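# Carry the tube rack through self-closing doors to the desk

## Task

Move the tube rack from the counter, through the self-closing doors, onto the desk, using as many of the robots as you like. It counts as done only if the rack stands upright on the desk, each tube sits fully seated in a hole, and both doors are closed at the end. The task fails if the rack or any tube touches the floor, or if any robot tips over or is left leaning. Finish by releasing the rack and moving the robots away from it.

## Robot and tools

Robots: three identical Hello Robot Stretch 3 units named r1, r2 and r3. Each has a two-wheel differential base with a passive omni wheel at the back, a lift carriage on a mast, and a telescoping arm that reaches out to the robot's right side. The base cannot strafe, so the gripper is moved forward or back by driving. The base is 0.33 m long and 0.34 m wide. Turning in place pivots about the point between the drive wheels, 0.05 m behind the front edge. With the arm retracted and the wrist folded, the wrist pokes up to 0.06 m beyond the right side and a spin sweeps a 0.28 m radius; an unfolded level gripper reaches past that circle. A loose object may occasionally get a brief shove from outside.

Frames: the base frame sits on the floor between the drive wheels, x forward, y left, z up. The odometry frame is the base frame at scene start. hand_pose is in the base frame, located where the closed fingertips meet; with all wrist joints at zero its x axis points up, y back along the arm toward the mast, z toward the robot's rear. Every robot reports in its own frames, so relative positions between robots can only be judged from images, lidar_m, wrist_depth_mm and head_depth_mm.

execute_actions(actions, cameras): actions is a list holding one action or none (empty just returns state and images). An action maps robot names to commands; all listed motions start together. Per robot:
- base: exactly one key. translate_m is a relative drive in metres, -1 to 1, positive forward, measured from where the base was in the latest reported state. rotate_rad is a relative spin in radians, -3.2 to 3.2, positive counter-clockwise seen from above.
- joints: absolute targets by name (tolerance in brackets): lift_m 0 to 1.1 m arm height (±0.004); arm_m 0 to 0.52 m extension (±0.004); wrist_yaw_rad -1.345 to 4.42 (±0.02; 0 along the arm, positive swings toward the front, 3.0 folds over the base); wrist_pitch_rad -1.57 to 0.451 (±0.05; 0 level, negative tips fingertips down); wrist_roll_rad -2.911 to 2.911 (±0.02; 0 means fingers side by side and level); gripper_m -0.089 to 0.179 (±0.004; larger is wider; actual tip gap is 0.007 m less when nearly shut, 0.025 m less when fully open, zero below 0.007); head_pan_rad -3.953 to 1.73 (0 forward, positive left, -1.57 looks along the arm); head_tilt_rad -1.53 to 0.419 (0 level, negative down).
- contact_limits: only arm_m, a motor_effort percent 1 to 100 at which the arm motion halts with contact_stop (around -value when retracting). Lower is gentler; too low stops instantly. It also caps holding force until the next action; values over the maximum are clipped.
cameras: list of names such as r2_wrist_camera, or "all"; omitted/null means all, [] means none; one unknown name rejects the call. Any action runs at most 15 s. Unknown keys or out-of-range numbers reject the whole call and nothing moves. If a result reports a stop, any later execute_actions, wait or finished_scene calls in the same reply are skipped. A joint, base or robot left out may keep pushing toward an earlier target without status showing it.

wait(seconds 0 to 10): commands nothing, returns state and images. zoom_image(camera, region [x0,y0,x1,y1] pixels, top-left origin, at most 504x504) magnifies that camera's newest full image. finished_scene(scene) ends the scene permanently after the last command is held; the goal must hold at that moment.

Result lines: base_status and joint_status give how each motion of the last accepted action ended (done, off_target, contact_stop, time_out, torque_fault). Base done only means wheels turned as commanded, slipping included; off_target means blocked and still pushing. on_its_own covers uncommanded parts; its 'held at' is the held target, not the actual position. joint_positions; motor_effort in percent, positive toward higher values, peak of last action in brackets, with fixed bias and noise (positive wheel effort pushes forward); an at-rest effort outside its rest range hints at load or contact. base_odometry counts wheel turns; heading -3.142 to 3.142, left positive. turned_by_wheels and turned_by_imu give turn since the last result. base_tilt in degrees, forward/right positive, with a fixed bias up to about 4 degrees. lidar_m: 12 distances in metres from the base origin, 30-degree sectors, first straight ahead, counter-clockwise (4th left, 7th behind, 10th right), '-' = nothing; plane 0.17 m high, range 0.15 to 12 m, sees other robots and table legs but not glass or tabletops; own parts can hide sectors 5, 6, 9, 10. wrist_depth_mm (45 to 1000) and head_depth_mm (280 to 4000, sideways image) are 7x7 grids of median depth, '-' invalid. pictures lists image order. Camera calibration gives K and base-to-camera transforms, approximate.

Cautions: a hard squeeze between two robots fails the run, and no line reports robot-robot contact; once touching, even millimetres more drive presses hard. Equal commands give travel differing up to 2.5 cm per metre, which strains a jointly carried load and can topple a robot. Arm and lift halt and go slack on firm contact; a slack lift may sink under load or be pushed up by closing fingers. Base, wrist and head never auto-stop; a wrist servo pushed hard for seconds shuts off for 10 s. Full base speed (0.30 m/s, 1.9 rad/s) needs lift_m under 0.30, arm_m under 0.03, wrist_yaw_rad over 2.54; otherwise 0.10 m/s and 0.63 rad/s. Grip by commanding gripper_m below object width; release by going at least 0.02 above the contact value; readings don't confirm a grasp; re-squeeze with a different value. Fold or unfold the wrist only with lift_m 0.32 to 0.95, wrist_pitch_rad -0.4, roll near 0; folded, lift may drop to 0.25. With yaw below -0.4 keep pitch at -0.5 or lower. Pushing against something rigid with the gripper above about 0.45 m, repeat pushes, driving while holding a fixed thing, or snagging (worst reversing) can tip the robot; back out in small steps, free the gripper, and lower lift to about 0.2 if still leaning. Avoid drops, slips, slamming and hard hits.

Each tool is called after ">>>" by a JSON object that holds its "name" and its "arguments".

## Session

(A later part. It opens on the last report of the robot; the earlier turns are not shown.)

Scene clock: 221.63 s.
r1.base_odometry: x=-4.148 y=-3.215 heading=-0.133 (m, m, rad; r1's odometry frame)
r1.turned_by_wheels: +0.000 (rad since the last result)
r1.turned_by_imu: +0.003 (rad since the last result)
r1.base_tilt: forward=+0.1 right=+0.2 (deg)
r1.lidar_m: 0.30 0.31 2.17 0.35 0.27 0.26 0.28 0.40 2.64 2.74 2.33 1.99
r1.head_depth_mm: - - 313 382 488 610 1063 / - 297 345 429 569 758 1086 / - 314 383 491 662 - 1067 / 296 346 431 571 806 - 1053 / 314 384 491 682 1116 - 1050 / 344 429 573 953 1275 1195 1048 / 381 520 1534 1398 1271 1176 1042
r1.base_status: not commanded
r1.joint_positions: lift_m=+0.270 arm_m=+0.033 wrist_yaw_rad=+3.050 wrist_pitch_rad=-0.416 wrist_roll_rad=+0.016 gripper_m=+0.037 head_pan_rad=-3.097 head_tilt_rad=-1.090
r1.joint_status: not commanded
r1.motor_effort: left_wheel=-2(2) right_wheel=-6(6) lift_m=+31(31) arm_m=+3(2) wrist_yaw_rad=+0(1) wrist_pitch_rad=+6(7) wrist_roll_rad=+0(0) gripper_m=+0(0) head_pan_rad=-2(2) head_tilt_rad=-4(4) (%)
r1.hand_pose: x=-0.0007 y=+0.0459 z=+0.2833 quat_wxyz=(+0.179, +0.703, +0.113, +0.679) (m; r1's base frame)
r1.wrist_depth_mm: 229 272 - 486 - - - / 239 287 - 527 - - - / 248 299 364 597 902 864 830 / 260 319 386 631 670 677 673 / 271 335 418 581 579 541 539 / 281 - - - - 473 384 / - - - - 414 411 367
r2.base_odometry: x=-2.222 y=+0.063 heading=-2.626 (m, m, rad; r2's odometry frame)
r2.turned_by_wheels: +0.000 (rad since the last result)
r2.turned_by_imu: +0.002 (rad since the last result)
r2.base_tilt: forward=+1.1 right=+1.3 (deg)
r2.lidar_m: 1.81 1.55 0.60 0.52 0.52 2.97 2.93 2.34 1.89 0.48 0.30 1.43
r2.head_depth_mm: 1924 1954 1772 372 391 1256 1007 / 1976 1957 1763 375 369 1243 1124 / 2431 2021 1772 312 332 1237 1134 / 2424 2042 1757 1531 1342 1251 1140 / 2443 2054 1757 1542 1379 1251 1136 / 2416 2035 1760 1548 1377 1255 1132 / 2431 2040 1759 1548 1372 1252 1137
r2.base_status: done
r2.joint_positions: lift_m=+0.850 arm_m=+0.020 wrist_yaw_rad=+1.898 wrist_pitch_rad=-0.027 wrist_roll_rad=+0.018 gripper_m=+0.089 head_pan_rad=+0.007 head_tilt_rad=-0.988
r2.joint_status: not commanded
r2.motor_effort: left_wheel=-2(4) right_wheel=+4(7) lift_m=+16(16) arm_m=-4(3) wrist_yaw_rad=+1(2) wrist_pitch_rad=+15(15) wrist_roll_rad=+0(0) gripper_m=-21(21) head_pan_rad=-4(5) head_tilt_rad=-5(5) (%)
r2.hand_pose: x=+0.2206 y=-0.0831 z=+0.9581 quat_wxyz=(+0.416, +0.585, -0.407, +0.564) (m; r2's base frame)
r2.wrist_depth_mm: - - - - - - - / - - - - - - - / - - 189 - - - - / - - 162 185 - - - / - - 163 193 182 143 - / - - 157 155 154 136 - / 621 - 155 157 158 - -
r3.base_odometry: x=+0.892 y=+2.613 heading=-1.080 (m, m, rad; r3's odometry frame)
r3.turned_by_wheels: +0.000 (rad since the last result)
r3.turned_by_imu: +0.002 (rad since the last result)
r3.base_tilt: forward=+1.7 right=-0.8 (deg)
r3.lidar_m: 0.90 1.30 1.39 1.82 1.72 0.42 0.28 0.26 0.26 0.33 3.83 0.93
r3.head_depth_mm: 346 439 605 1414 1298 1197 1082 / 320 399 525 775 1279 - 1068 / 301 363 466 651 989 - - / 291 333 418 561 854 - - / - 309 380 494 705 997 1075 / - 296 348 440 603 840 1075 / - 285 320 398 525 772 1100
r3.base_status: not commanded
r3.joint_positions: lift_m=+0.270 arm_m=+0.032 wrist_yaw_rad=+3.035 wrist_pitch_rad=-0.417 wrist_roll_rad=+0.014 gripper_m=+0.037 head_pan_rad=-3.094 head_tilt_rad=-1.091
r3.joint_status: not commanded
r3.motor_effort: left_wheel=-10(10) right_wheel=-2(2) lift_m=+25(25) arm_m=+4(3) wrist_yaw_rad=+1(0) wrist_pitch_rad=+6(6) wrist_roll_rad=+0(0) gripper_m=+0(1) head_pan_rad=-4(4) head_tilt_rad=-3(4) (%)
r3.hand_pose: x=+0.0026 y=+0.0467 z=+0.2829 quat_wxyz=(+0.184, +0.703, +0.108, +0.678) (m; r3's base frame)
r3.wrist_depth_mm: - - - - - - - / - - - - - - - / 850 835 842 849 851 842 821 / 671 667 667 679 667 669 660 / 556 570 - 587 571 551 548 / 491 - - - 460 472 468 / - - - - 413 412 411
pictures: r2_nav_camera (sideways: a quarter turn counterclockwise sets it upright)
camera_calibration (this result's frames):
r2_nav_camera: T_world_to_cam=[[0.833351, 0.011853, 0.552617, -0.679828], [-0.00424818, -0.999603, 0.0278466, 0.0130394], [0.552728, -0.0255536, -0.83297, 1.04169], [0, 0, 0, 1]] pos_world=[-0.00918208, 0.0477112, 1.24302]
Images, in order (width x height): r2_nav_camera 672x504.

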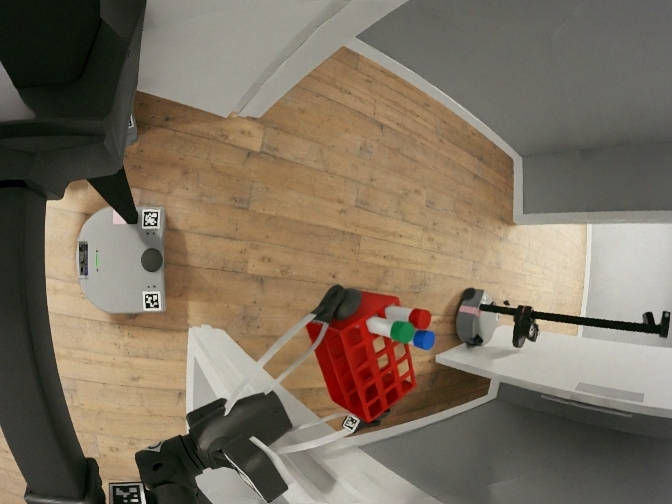

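>>> {"name": "execute_actions", "arguments": {"actions": [{"r2":{"base":{"translate_m":0.6}}}], "cameras": []}}

>>> {"name": "execute_actions", "arguments": {"actions": [{"r1":{"base":{"rotate_rad":0.3},"joints":{"head_pan_rad":0}},"r2":{"base":{"rotate_rad":0.12}}}], "cameras": []}}

>>> {"name": "execute_actions", "arguments": {"actions": [{"r1":{"base":{"translate_m":0.45}},"r2":{"base":{"translate_m":0.7}}}], "cameras": ["r2_nav_camera","r1_nav_camera"]}}

Scene clock: 235.67 s.
r1.base_odometry: x=-4.148 y=-3.215 heading=-0.133 (m, m, rad; r1's odometry frame)
r1.turned_by_wheels: +0.000 (rad since the last result)
r1.turned_by_imu: +0.003 (rad since the last result)
r1.base_tilt: forward=+0.2 right=+0.1 (deg)
r1.lidar_m: 0.78 0.85 0.81 0.35 0.27 0.26 0.28 0.40 2.65 2.74 2.33 1.99
r1.head_depth_mm: - - 314 382 488 609 1062 / - 297 344 429 568 756 1083 / - 314 383 489 661 - 1073 / 296 346 430 570 806 - 1052 / 314 384 492 682 1120 - 1049 / 344 428 574 952 1277 1196 1051 / 383 520 1540 1401 1268 1175 1043
r1.base_status: not commanded
r1.joint_positions: lift_m=+0.270 arm_m=+0.033 wrist_yaw_rad=+3.050 wrist_pitch_rad=-0.416 wrist_roll_rad=+0.016 gripper_m=+0.037 head_pan_rad=-3.097 head_tilt_rad=-1.090
r1.joint_status: not commanded
r1.motor_effort: left_wheel=-2(2) right_wheel=-7(6) lift_m=+31(31) arm_m=+2(3) wrist_yaw_rad=+0(0) wrist_pitch_rad=+6(7) wrist_roll_rad=-1(1) gripper_m=-1(0) head_pan_rad=-2(2) head_tilt_rad=-5(5) (%)
r1.hand_pose: x=-0.0007 y=+0.0459 z=+0.2833 quat_wxyz=(+0.179, +0.703, +0.113, +0.679) (m; r1's base frame)
r1.wrist_depth_mm: 229 272 - 497 - - - / 239 290 - 545 - - 712 / 251 299 361 593 855 801 616 / 257 316 390 629 691 673 617 / 268 329 417 594 581 563 556 / 279 - - - - 471 470 / - - - - 409 412 405
r2.base_odometry: x=-2.744 y=-0.233 heading=-2.626 (m, m, rad; r2's odometry frame)
r2.turned_by_wheels: +0.000 (rad since the last result)
r2.turned_by_imu: +0.002 (rad since the last result)
r2.base_tilt: forward=+1.1 right=+1.3 (deg)
r2.lidar_m: 1.23 1.43 1.16 0.72 0.61 0.88 3.52 0.43 0.47 0.94 1.03 1.13
r2.head_depth_mm: 1474 1298 1629 372 392 1252 1137 / 2433 1968 1642 376 369 1246 1138 / 2439 2040 1732 312 333 1236 1136 / 2423 2047 1753 1522 1350 1254 1148 / 2330 2035 1769 1538 1393 1243 1134 / 2007 2052 1787 1546 1379 1244 1135 / 2029 2029 1763 1555 1374 1246 1139
r2.base_status: done
r2.joint_positions: lift_m=+0.850 arm_m=+0.020 wrist_yaw_rad=+1.898 wrist_pitch_rad=-0.027 wrist_roll_rad=+0.018 gripper_m=+0.089 head_pan_rad=+0.007 head_tilt_rad=-0.988
r2.joint_status: not commanded
r2.motor_effort: left_wheel=-3(3) right_wheel=+4(7) lift_m=+16(15) arm_m=-3(3) wrist_yaw_rad=+1(2) wrist_pitch_rad=+15(15) wrist_roll_rad=+0(0) gripper_m=-21(22) head_pan_rad=-4(5) head_tilt_rad=-5(5) (%)
r2.hand_pose: x=+0.2206 y=-0.0831 z=+0.9581 quat_wxyz=(+0.416, +0.585, -0.407, +0.564) (m; r2's base frame)
r2.wrist_depth_mm: 998 - - - - - - / - - - - - - - / - - 189 - - - - / - - 162 183 - - - / - - 163 194 182 143 - / - - 157 156 153 136 913 / - - 156 157 157 - -
r3.base_odometry: x=+0.892 y=+2.613 heading=-1.080 (m, m, rad; r3's odometry frame)
r3.turned_by_wheels: +0.000 (rad since the last result)
r3.turned_by_imu: +0.002 (rad since the last result)
r3.base_tilt: forward=+1.6 right=-0.8 (deg)
r3.lidar_m: 0.90 1.30 1.38 1.50 1.49 0.42 0.28 0.26 0.26 0.33 3.83 0.93
r3.head_depth_mm: 347 439 604 1416 1294 1203 1083 / 320 399 526 772 1279 - 1071 / 302 363 467 651 992 - - / 290 334 419 561 851 - - / - 309 379 494 706 996 1072 / - 296 348 441 603 841 1075 / - 285 320 398 524 773 1094
r3.base_status: not commanded
r3.joint_positions: lift_m=+0.270 arm_m=+0.032 wrist_yaw_rad=+3.035 wrist_pitch_rad=-0.417 wrist_roll_rad=+0.014 gripper_m=+0.037 head_pan_rad=-3.094 head_tilt_rad=-1.091
r3.joint_status: not commanded
r3.motor_effort: left_wheel=-9(10) right_wheel=-1(2) lift_m=+25(25) arm_m=+4(4) wrist_yaw_rad=+1(1) wrist_pitch_rad=+6(6) wrist_roll_rad=+0(0) gripper_m=+0(0) head_pan_rad=-3(3) head_tilt_rad=-4(3) (%)
r3.hand_pose: x=+0.0026 y=+0.0467 z=+0.2829 quat_wxyz=(+0.184, +0.703, +0.108, +0.678) (m; r3's base frame)
r3.wrist_depth_mm: - - - - - - - / - - - - - - - / 846 847 838 847 842 845 833 / 667 666 657 663 669 661 663 / 560 568 - 581 572 549 549 / 491 - - - 462 475 469 / - - - - 414 409 411
pictures: none
No camera images: the call's "cameras" was empty. Leave "cameras" out to get every camera's image.

Scene clock: 237.57 s.
r1.base_odometry: x=-4.148 y=-3.215 heading=+0.167 (m, m, rad; r1's odometry frame)
r1.turned_by_wheels: +0.300 (rad since the last result)
r1.turned_by_imu: +0.299 (rad since the last result)
r1.base_tilt: forward=+0.2 right=+0.2 (deg)
r1.lidar_m: 0.78 0.80 0.44 0.27 0.25 0.25 0.30 2.64 2.65 2.54 2.25 0.95
r1.head_depth_mm: 940 1281 1599 1473 1318 1210 1104 / 819 1065 1505 1458 1307 1189 1098 / 740 900 1224 1447 1301 1190 1113 / 829 992 1209 1408 1300 1181 - / 1894 1799 1575 1411 1285 1175 - / 2006 1792 1575 1325 1273 1163 1100 / 2028 1765 1395 1283 1266 1161 1066
r1.base_status: done
r1.joint_positions: lift_m=+0.270 arm_m=+0.033 wrist_yaw_rad=+3.050 wrist_pitch_rad=-0.416 wrist_roll_rad=+0.016 gripper_m=+0.037 head_pan_rad=-0.007 head_tilt_rad=-1.090
r1.joint_status: all done
r1.motor_effort: left_wheel=-8(15) right_wheel=-2(2) lift_m=+31(31) arm_m=+2(2) wrist_yaw_rad=-1(1) wrist_pitch_rad=+6(6) wrist_roll_rad=-1(1) gripper_m=-1(0) head_pan_rad=+4(55) head_tilt_rad=-5(4) (%)
r1.hand_pose: x=-0.0007 y=+0.0459 z=+0.2833 quat_wxyz=(+0.179, +0.703, +0.113, +0.679) (m; r1's base frame)
r1.wrist_depth_mm: 215 246 - 366 465 - - / 227 259 - 398 529 - - / 239 277 319 427 592 849 841 / 254 297 345 481 657 688 671 / 272 312 367 564 579 563 555 / 286 - - - - 473 469 / - - - - 420 416 407
r2.base_odometry: x=-2.744 y=-0.233 heading=-2.507 (m, m, rad; r2's odometry frame)
r2.turned_by_wheels: +0.120 (rad since the last result)
r2.turned_by_imu: +0.121 (rad since the last result)
r2.base_tilt: forward=+1.1 right=+1.3 (deg)
r2.lidar_m: 2.01 1.32 1.15 0.61 0.63 0.91 3.52 0.43 0.59 0.94 1.09 1.13
r2.head_depth_mm: 2431 2062 1582 371 392 1251 1133 / 2419 2055 1727 382 369 1251 1144 / 2465 2030 1772 312 333 1229 1145 / 2160 2046 1760 1517 1334 1250 1135 / 2059 2056 1767 1559 1386 1251 1139 / 2121 2049 1754 1546 1386 1253 1138 / 2052 2027 1762 1547 1378 1242 1142
r2.base_status: done
r2.joint_positions: lift_m=+0.850 arm_m=+0.020 wrist_yaw_rad=+1.898 wrist_pitch_rad=-0.027 wrist_roll_rad=+0.018 gripper_m=+0.089 head_pan_rad=+0.007 head_tilt_rad=-0.988
r2.joint_status: not commanded
r2.motor_effort: left_wheel=-2(6) right_wheel=+3(5) lift_m=+16(15) arm_m=-4(3) wrist_yaw_rad=+1(1) wrist_pitch_rad=+15(15) wrist_roll_rad=+0(0) gripper_m=-21(21) head_pan_rad=-4(5) head_tilt_rad=-5(5) (%)
r2.hand_pose: x=+0.2206 y=-0.0831 z=+0.9581 quat_wxyz=(+0.416, +0.585, -0.407, +0.564) (m; r2's base frame)
r2.wrist_depth_mm: 990 - - - - - - / 991 - - - - - - / 981 - 189 - - - - / 986 - 162 185 - - - / - - 163 194 181 143 - / - - 156 155 154 136 - / - - 155 157 157 - -
r3.base_odometry: x=+0.892 y=+2.613 heading=-1.080 (m, m, rad; r3's odometry frame)
r3.turned_by_wheels: +0.000 (rad since the last result)
r3.turned_by_imu: +0.000 (rad since the last result)
r3.base_tilt: forward=+1.7 right=-0.8 (deg)
r3.lidar_m: 0.90 1.30 1.38 1.82 1.50 0.42 0.28 0.26 0.26 0.33 3.84 0.93
r3.head_depth_mm: 347 439 604 1403 1285 1202 1078 / 320 399 526 774 1282 - 1069 / 302 364 466 652 990 - - / 290 334 419 561 852 - - / - 309 380 495 707 996 1074 / - 296 348 440 602 846 1074 / - 285 320 397 524 771 1096
r3.base_status: not commanded
r3.joint_positions: lift_m=+0.270 arm_m=+0.032 wrist_yaw_rad=+3.035 wrist_pitch_rad=-0.417 wrist_roll_rad=+0.014 gripper_m=+0.037 head_pan_rad=-3.094 head_tilt_rad=-1.091
r3.joint_status: not commanded
r3.motor_effort: left_wheel=-10(10) right_wheel=-1(1) lift_m=+25(25) arm_m=+4(4) wrist_yaw_rad=+1(0) wrist_pitch_rad=+5(6) wrist_roll_rad=+0(0) gripper_m=+0(0) head_pan_rad=-3(3) head_tilt_rad=-4(3) (%)
r3.hand_pose: x=+0.0026 y=+0.0467 z=+0.2829 quat_wxyz=(+0.184, +0.703, +0.108, +0.678) (m; r3's base frame)
r3.wrist_depth_mm: - - - - - - - / - - - - - - - / 857 848 860 844 855 836 826 / 676 672 671 670 664 664 667 / 558 570 - 584 570 548 553 / 488 - - - 456 468 471 / - - - - 410 407 410
pictures: none
No camera images: the call's "cameras" was empty. Leave "cameras" out to get every camera's image.

Scene clock: 245.93 s.
r1.base_odometry: x=-3.704 y=-3.140 heading=+0.167 (m, m, rad; r1's odometry frame)
r1.turned_by_wheels: +0.000 (rad since the last result)
r1.turned_by_imu: +0.002 (rad since the last result)
r1.base_tilt: forward=+0.2 right=+0.1 (deg)
r1.lidar_m: 0.34 1.67 1.18 1.36 0.36 0.28 0.28 0.30 0.43 2.20 1.94 0.34
r1.head_depth_mm: 292 359 622 1379 1322 1204 1105 / 300 347 437 832 1298 1196 1100 / 324 380 460 608 1217 1190 1117 / 1182 466 570 722 1066 1182 - / 1412 1692 1590 1426 1284 1173 - / 1630 1761 1579 1415 1275 1169 1095 / 1895 1762 1562 1392 1267 1163 1067
r1.base_status: translate_m off_target (by the wheels' count: +0.4501 of +0.4500)
r1.joint_positions: lift_m=+0.270 arm_m=+0.033 wrist_yaw_rad=+3.050 wrist_pitch_rad=-0.416 wrist_roll_rad=+0.016 gripper_m=+0.037 head_pan_rad=-0.007 head_tilt_rad=-1.090
r1.joint_status: not commanded
r1.motor_effort: left_wheel=-14(14) right_wheel=-13(14) lift_m=+31(31) arm_m=+2(2) wrist_yaw_rad=+1(1) wrist_pitch_rad=+7(6) wrist_roll_rad=-1(1) gripper_m=-1(0) head_pan_rad=+3(4) head_tilt_rad=-5(4) (%)
r1.hand_pose: x=-0.0007 y=+0.0459 z=+0.2833 quat_wxyz=(+0.179, +0.703, +0.113, +0.679) (m; r1's base frame)
r1.wrist_depth_mm: 310 425 - - - - - / 311 427 - - - 969 868 / 310 433 595 863 883 878 842 / 314 431 634 680 687 666 665 / 315 438 591 586 573 556 558 / 299 - - - - 474 475 / - - - - 417 413 412
r2.base_odometry: x=-3.308 y=-0.648 heading=-2.507 (m, m, rad; r2's odometry frame)
r2.turned_by_wheels: +0.000 (rad since the last result)
r2.turned_by_imu: +0.003 (rad since the last result)
r2.base_tilt: forward=+1.0 right=+1.4 (deg)
r2.lidar_m: 1.30 1.10 0.96 0.96 1.11 1.02 1.09 1.11 1.13 0.76 0.64 0.65
r2.head_depth_mm: 2441 2052 1757 371 392 1251 1131 / 2466 2061 1774 375 369 1249 1139 / 2436 2040 1771 312 333 1239 1140 / 1364 1630 1730 1529 1340 1241 1138 / 1320 1565 1735 1555 1384 1247 1133 / 1357 1623 1768 1549 1379 1251 1133 / 1408 1687 1760 1538 1372 1243 1135
r2.base_status: done
r2.joint_positions: lift_m=+0.850 arm_m=+0.020 wrist_yaw_rad=+1.898 wrist_pitch_rad=-0.027 wrist_roll_rad=+0.018 gripper_m=+0.089 head_pan_rad=+0.007 head_tilt_rad=-0.988
r2.joint_status: not commanded
r2.motor_effort: left_wheel=-3(3) right_wheel=+3(6) lift_m=+16(16) arm_m=-4(4) wrist_yaw_rad=+1(1) wrist_pitch_rad=+15(15) wrist_roll_rad=+0(0) gripper_m=-21(21) head_pan_rad=-5(4) head_tilt_rad=-5(5) (%)
r2.hand_pose: x=+0.2206 y=-0.0831 z=+0.9581 quat_wxyz=(+0.416, +0.585, -0.407, +0.564) (m; r2's base frame)
r2.wrist_depth_mm: 802 964 - - - - - / 840 - - - - - - / 836 - 188 - - - - / 852 - 162 184 - - - / 858 - 163 193 182 142 - / 888 977 156 155 153 136 - / 893 - 155 157 157 - -
r3.base_odometry: x=+0.892 y=+2.613 heading=-1.080 (m, m, rad; r3's odometry frame)
r3.turned_by_wheels: +0.000 (rad since the last result)
r3.turned_by_imu: +0.001 (rad since the last result)
r3.base_tilt: forward=+1.7 right=-0.8 (deg)
r3.lidar_m: 0.90 1.30 1.38 0.76 1.72 0.42 0.28 0.26 0.26 0.33 3.84 0.93
r3.head_depth_mm: 346 440 604 1416 1291 1198 1079 / 320 399 526 773 1278 - 1068 / 301 364 467 650 991 - - / 291 333 420 561 853 - - / - 309 380 494 707 992 1073 / - 296 347 441 602 839 1076 / - 285 320 397 525 773 1095
r3.base_status: not commanded
r3.joint_positions: lift_m=+0.270 arm_m=+0.032 wrist_yaw_rad=+3.035 wrist_pitch_rad=-0.417 wrist_roll_rad=+0.014 gripper_m=+0.037 head_pan_rad=-3.094 head_tilt_rad=-1.091
r3.joint_status: not commanded
r3.motor_effort: left_wheel=-10(9) right_wheel=-1(1) lift_m=+25(24) arm_m=+4(3) wrist_yaw_rad=+1(1) wrist_pitch_rad=+6(6) wrist_roll_rad=+0(0) gripper_m=+0(0) head_pan_rad=-3(4) head_tilt_rad=-4(4) (%)
r3.hand_pose: x=+0.0026 y=+0.0467 z=+0.2829 quat_wxyz=(+0.184, +0.703, +0.108, +0.678) (m; r3's base frame)
r3.wrist_depth_mm: - - - - - - - / - - 765 915 - - - / 856 858 807 847 832 835 846 / 676 673 672 666 668 657 661 / 562 563 - 587 566 548 552 / 495 - - - 458 470 468 / - - - - 411 410 408
pictures: r1_nav_camera (sideways: a quarter turn counterclockwise sets it upright), r2_nav_camera (sideways: a quarter turn counterclockwise sets it upright)
camera_calibration (this result's frames):
r1_nav_camera: T_world_to_cam=[[0.902551, 0.0327826, 0.429333, -0.523572], [0.0452314, -0.998799, -0.0188208, 0.0791024], [0.4282, 0.036406, -0.90295, 1.13037], [0, 0, 0, 1]] pos_world=[-0.0150515, 0.0550192, 1.24694]
r2_nav_camera: T_world_to_cam=[[0.833376, 0.0118531, 0.55258, -0.67978], [-0.00424695, -0.999603, 0.0278471, 0.0130387], [0.55269, -0.0255538, -0.832995, 1.04173], [0, 0, 0, 1]] pos_world=[-0.00918471, 0.0477112, 1.24302]
Images, in order (width x height): r1_nav_camera 672x504, r2_nav_camera 672x504.

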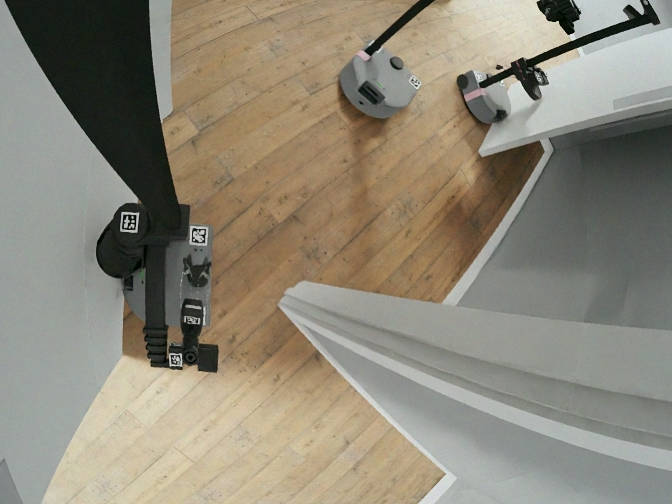

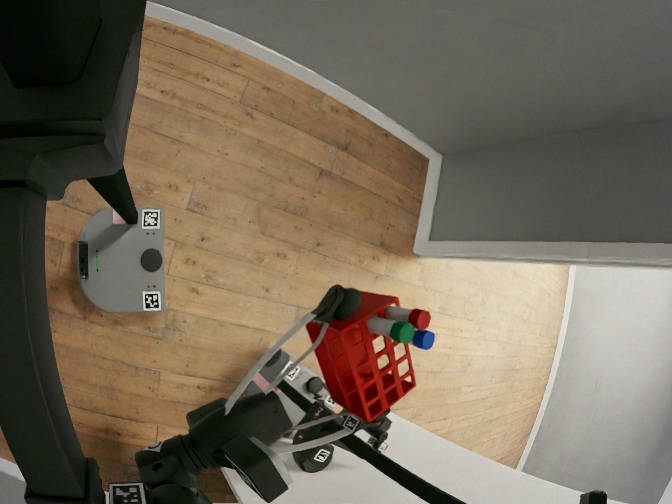

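>>> {"name": "execute_actions", "arguments": {"actions": [{"r1":{"base":{"rotate_rad":0.8}},"r2":{"base":{"translate_m":0.35}}}], "cameras": []}}

>>> {"name": "execute_actions", "arguments": {"actions": [{"r1":{"base":{"translate_m":0.15}},"r2":{"base":{"rotate_rad":-0.3}}}], "cameras": ["r2_nav_camera","r1_nav_camera"]}}

Scene clock: 257.13 s.
r1.base_odometry: x=-3.704 y=-3.140 heading=+0.967 (m, m, rad; r1's odometry frame)
r1.turned_by_wheels: +0.800 (rad since the last result)
r1.turned_by_imu: +0.795 (rad since the last result)
r1.base_tilt: forward=+0.1 right=+0.1 (deg)
r1.lidar_m: 1.54 1.61 0.46 0.28 0.25 0.25 0.29 2.63 1.98 0.57 0.34 1.35
r1.head_depth_mm: 1616 1868 1639 1461 1293 820 1099 / 1839 1835 1628 1449 1312 1123 1105 / 1822 1843 1611 1446 1306 1186 1116 / 2094 1820 1602 1435 1291 1178 - / 2079 1641 1587 1416 1294 1173 - / 2020 1647 1561 1409 1284 1170 1096 / 2033 1773 1565 1398 1271 1158 1065
r1.base_status: done
r1.joint_positions: lift_m=+0.270 arm_m=+0.033 wrist_yaw_rad=+3.050 wrist_pitch_rad=-0.416 wrist_roll_rad=+0.016 gripper_m=+0.037 head_pan_rad=-0.007 head_tilt_rad=-1.090
r1.joint_status: not commanded
r1.motor_effort: left_wheel=-14(33) right_wheel=-6(6) lift_m=+31(31) arm_m=+2(2) wrist_yaw_rad=+0(0) wrist_pitch_rad=+6(6) wrist_roll_rad=-1(0) gripper_m=-1(0) head_pan_rad=+4(4) head_tilt_rad=-5(5) (%)
r1.hand_pose: x=-0.0007 y=+0.0459 z=+0.2833 quat_wxyz=(+0.179, +0.703, +0.113, +0.679) (m; r1's base frame)
r1.wrist_depth_mm: 216 246 - 366 478 - - / 227 262 - 401 547 - - / 243 280 321 445 630 862 877 / 252 296 342 486 659 689 683 / 268 319 371 568 588 566 552 / 283 - - - - 473 477 / - - - - 417 414 410
r2.base_odometry: x=-3.590 y=-0.855 heading=-2.507 (m, m, rad; r2's odometry frame)
r2.turned_by_wheels: +0.000 (rad since the last result)
r2.turned_by_imu: +0.001 (rad since the last result)
r2.base_tilt: forward=+1.1 right=+1.4 (deg)
r2.lidar_m: 0.96 0.99 0.86 0.87 1.01 1.32 1.43 1.40 1.22 0.46 0.53 4.14
r2.head_depth_mm: 2443 2044 1757 372 392 1257 1136 / 2449 2060 1760 375 370 1248 1139 / 2441 2059 1755 312 332 1232 1135 / 966 1175 1446 1495 1344 1244 1145 / 944 1123 1383 1544 1376 1246 1142 / 979 1162 1446 1544 1373 1243 1137 / 1011 1210 1512 1539 1381 1246 1135
r2.base_status: done
r2.joint_positions: lift_m=+0.850 arm_m=+0.020 wrist_yaw_rad=+1.898 wrist_pitch_rad=-0.027 wrist_roll_rad=+0.018 gripper_m=+0.089 head_pan_rad=+0.007 head_tilt_rad=-0.988
r2.joint_status: not commanded
r2.motor_effort: left_wheel=-3(2) right_wheel=+3(8) lift_m=+15(16) arm_m=-4(4) wrist_yaw_rad=+1(2) wrist_pitch_rad=+14(15) wrist_roll_rad=+0(0) gripper_m=-21(22) head_pan_rad=-5(5) head_tilt_rad=-6(4) (%)
r2.hand_pose: x=+0.2206 y=-0.0831 z=+0.9581 quat_wxyz=(+0.416, +0.585, -0.407, +0.564) (m; r2's base frame)
r2.wrist_depth_mm: 748 889 - 995 - - - / 748 914 - - - - - / 763 926 190 938 - - - / 780 939 162 183 931 - - / 795 927 163 193 181 142 - / 811 918 156 155 154 135 - / 797 985 156 157 157 - -
r3.base_odometry: x=+0.892 y=+2.613 heading=-1.080 (m, m, rad; r3's odometry frame)
r3.turned_by_wheels: +0.000 (rad since the last result)
r3.turned_by_imu: +0.002 (rad since the last result)
r3.base_tilt: forward=+1.7 right=-0.7 (deg)
r3.lidar_m: 0.90 1.30 0.54 1.82 1.73 0.42 0.28 0.26 0.26 0.33 3.83 0.93
r3.head_depth_mm: 347 439 602 1404 1292 1202 1079 / 320 398 526 775 1281 - 1062 / 301 363 466 650 993 - - / 291 334 418 563 852 - - / - 308 381 493 705 990 1078 / - 296 347 441 604 845 1077 / - 285 320 398 525 776 1097
r3.base_status: not commanded
r3.joint_positions: lift_m=+0.270 arm_m=+0.032 wrist_yaw_rad=+3.035 wrist_pitch_rad=-0.417 wrist_roll_rad=+0.014 gripper_m=+0.037 head_pan_rad=-3.094 head_tilt_rad=-1.091
r3.joint_status: not commanded
r3.motor_effort: left_wheel=-9(10) right_wheel=-1(2) lift_m=+24(25) arm_m=+4(4) wrist_yaw_rad=+1(1) wrist_pitch_rad=+6(5) wrist_roll_rad=+0(0) gripper_m=+0(0) head_pan_rad=-5(3) head_tilt_rad=-4(3) (%)
r3.hand_pose: x=+0.0026 y=+0.0467 z=+0.2829 quat_wxyz=(+0.184, +0.703, +0.108, +0.678) (m; r3's base frame)
r3.wrist_depth_mm: - - - - - - - / - - - 682 682 - - / 854 852 847 617 630 837 833 / 674 674 668 638 638 660 658 / 561 561 - 579 564 554 549 / 492 - - - 461 469 474 / - - - - 410 411 410
pictures: none
No camera images: the call's "cameras" was empty. Leave "cameras" out to get every camera's image.

Scene clock: 259.60 s.
r1.base_odometry: x=-3.619 y=-3.017 heading=+0.967 (m, m, rad; r1's odometry frame)
r1.turned_by_wheels: +0.000 (rad since the last result)
r1.turned_by_imu: +0.001 (rad since the last result)
r1.base_tilt: forward=+0.2 right=+0.1 (deg)
r1.lidar_m: 1.44 1.43 0.58 0.33 0.26 0.26 0.28 0.42 1.99 0.29 0.30 1.36
r1.head_depth_mm: 1469 1805 1640 1463 1319 1200 768 / 1725 1782 1637 1452 1309 1201 1055 / 1730 1769 1618 1435 1300 1189 1117 / 2092 1807 1605 1430 1297 1179 - / 2084 1610 1585 1422 1284 1175 - / 2050 1555 1576 1409 1277 1165 1095 / 1954 1764 1571 1404 1273 1158 1069
r1.base_status: done
r1.joint_positions: lift_m=+0.270 arm_m=+0.033 wrist_yaw_rad=+3.050 wrist_pitch_rad=-0.416 wrist_roll_rad=+0.016 gripper_m=+0.037 head_pan_rad=-0.007 head_tilt_rad=-1.090
r1.joint_status: not commanded
r1.motor_effort: left_wheel=-5(7) right_wheel=-14(14) lift_m=+31(31) arm_m=+2(2) wrist_yaw_rad=+0(0) wrist_pitch_rad=+6(7) wrist_roll_rad=-1(1) gripper_m=+0(0) head_pan_rad=+4(4) head_tilt_rad=-5(4) (%)
r1.hand_pose: x=-0.0007 y=+0.0459 z=+0.2833 quat_wxyz=(+0.179, +0.703, +0.113, +0.679) (m; r1's base frame)
r1.wrist_depth_mm: 227 265 - 460 593 - - / 236 283 - 507 - - - / 246 298 359 569 773 855 851 / 259 318 377 637 682 673 672 / 269 329 399 573 582 555 545 / 279 - - - - 475 471 / - - - - 411 414 413
r2.base_odometry: x=-3.590 y=-0.855 heading=-2.807 (m, m, rad; r2's odometry frame)
r2.turned_by_wheels: -0.300 (rad since the last result)
r2.turned_by_imu: -0.304 (rad since the last result)
r2.base_tilt: forward=+1.1 right=+1.3 (deg)
r2.lidar_m: 4.13 0.96 0.90 0.87 0.89 1.20 1.32 1.43 1.28 0.75 0.46 0.54
r2.head_depth_mm: 2433 2051 1763 371 392 1135 1133 / 2441 2047 1771 375 369 1248 1140 / 2411 2032 1763 312 332 1236 1137 / 2415 2042 1753 1519 1346 1254 1130 / 2430 2048 1768 1550 1382 1246 1135 / 2446 2038 1721 1526 1386 1250 1138 / 2240 1065 1259 1496 1388 1244 1140
r2.base_status: done
r2.joint_positions: lift_m=+0.850 arm_m=+0.020 wrist_yaw_rad=+1.898 wrist_pitch_rad=-0.027 wrist_roll_rad=+0.018 gripper_m=+0.089 head_pan_rad=+0.007 head_tilt_rad=-0.988
r2.joint_status: not commanded
r2.motor_effort: left_wheel=+3(6) right_wheel=-2(5) lift_m=+16(16) arm_m=-4(4) wrist_yaw_rad=+1(1) wrist_pitch_rad=+15(15) wrist_roll_rad=+0(0) gripper_m=-22(22) head_pan_rad=-4(4) head_tilt_rad=-5(5) (%)
r2.hand_pose: x=+0.2206 y=-0.0831 z=+0.9581 quat_wxyz=(+0.416, +0.585, -0.407, +0.564) (m; r2's base frame)
r2.wrist_depth_mm: 849 - 973 - - - - / 863 - 969 - - - - / 857 - 192 - - - - / 870 - 162 184 - - - / 913 - 163 193 181 143 - / 892 - 156 154 154 136 - / 887 - 156 158 157 - -
r3.base_odometry: x=+0.892 y=+2.613 heading=-1.080 (m, m, rad; r3's odometry frame)
r3.turned_by_wheels: +0.000 (rad since the last result)
r3.turned_by_imu: +0.000 (rad since the last result)
r3.base_tilt: forward=+1.7 right=-0.8 (deg)
r3.lidar_m: 0.90 1.30 0.54 1.81 1.72 0.42 0.28 0.26 0.26 0.33 3.83 0.93
r3.head_depth_mm: 346 439 603 1409 1298 1200 1078 / 320 399 526 776 1286 - 1066 / 301 363 466 653 990 - - / 291 334 419 563 849 - - / - 309 379 494 707 997 1068 / - 296 348 440 602 843 1072 / - 285 320 398 525 771 1097
r3.base_status: not commanded
r3.joint_positions: lift_m=+0.270 arm_m=+0.032 wrist_yaw_rad=+3.035 wrist_pitch_rad=-0.417 wrist_roll_rad=+0.014 gripper_m=+0.037 head_pan_rad=-3.094 head_tilt_rad=-1.091
r3.joint_status: not commanded
r3.motor_effort: left_wheel=-9(10) right_wheel=+0(1) lift_m=+24(25) arm_m=+3(4) wrist_yaw_rad=+1(1) wrist_pitch_rad=+6(6) wrist_roll_rad=+0(0) gripper_m=+0(0) head_pan_rad=-3(3) head_tilt_rad=-3(4) (%)
r3.hand_pose: x=+0.0026 y=+0.0467 z=+0.2829 quat_wxyz=(+0.184, +0.703, +0.108, +0.678) (m; r3's base frame)
r3.wrist_depth_mm: - - - - - - - / - - - 703 676 - - / 840 843 843 651 652 853 835 / 674 680 667 645 683 674 663 / 557 567 - 584 569 554 550 / 490 - - - 457 472 471 / - - - - 413 413 410
pictures: r1_nav_camera (sideways: a quarter turn counterclockwise sets it upright), r2_nav_camera (sideways: a quarter turn counterclockwise sets it upright)
camera_calibration (this result's frames):
r1_nav_camera: T_world_to_cam=[[0.902546, 0.0329145, 0.429333, -0.523573], [0.0453774, -0.998793, -0.0188208, 0.0791015], [0.428195, 0.0364686, -0.90295, 1.13037], [0, 0, 0, 1]] pos_world=[-0.0150596, 0.0550161, 1.24694]
r2_nav_camera: T_world_to_cam=[[0.833387, 0.0118486, 0.552563, -0.679758], [-0.00425191, -0.999603, 0.0278473, 0.0130385], [0.552674, -0.025557, -0.833006, 1.04174], [0, 0, 0, 1]] pos_world=[-0.00918561, 0.0477113, 1.24302]
Images, in order (width x height): r1_nav_camera 672x504, r2_nav_camera 672x504.

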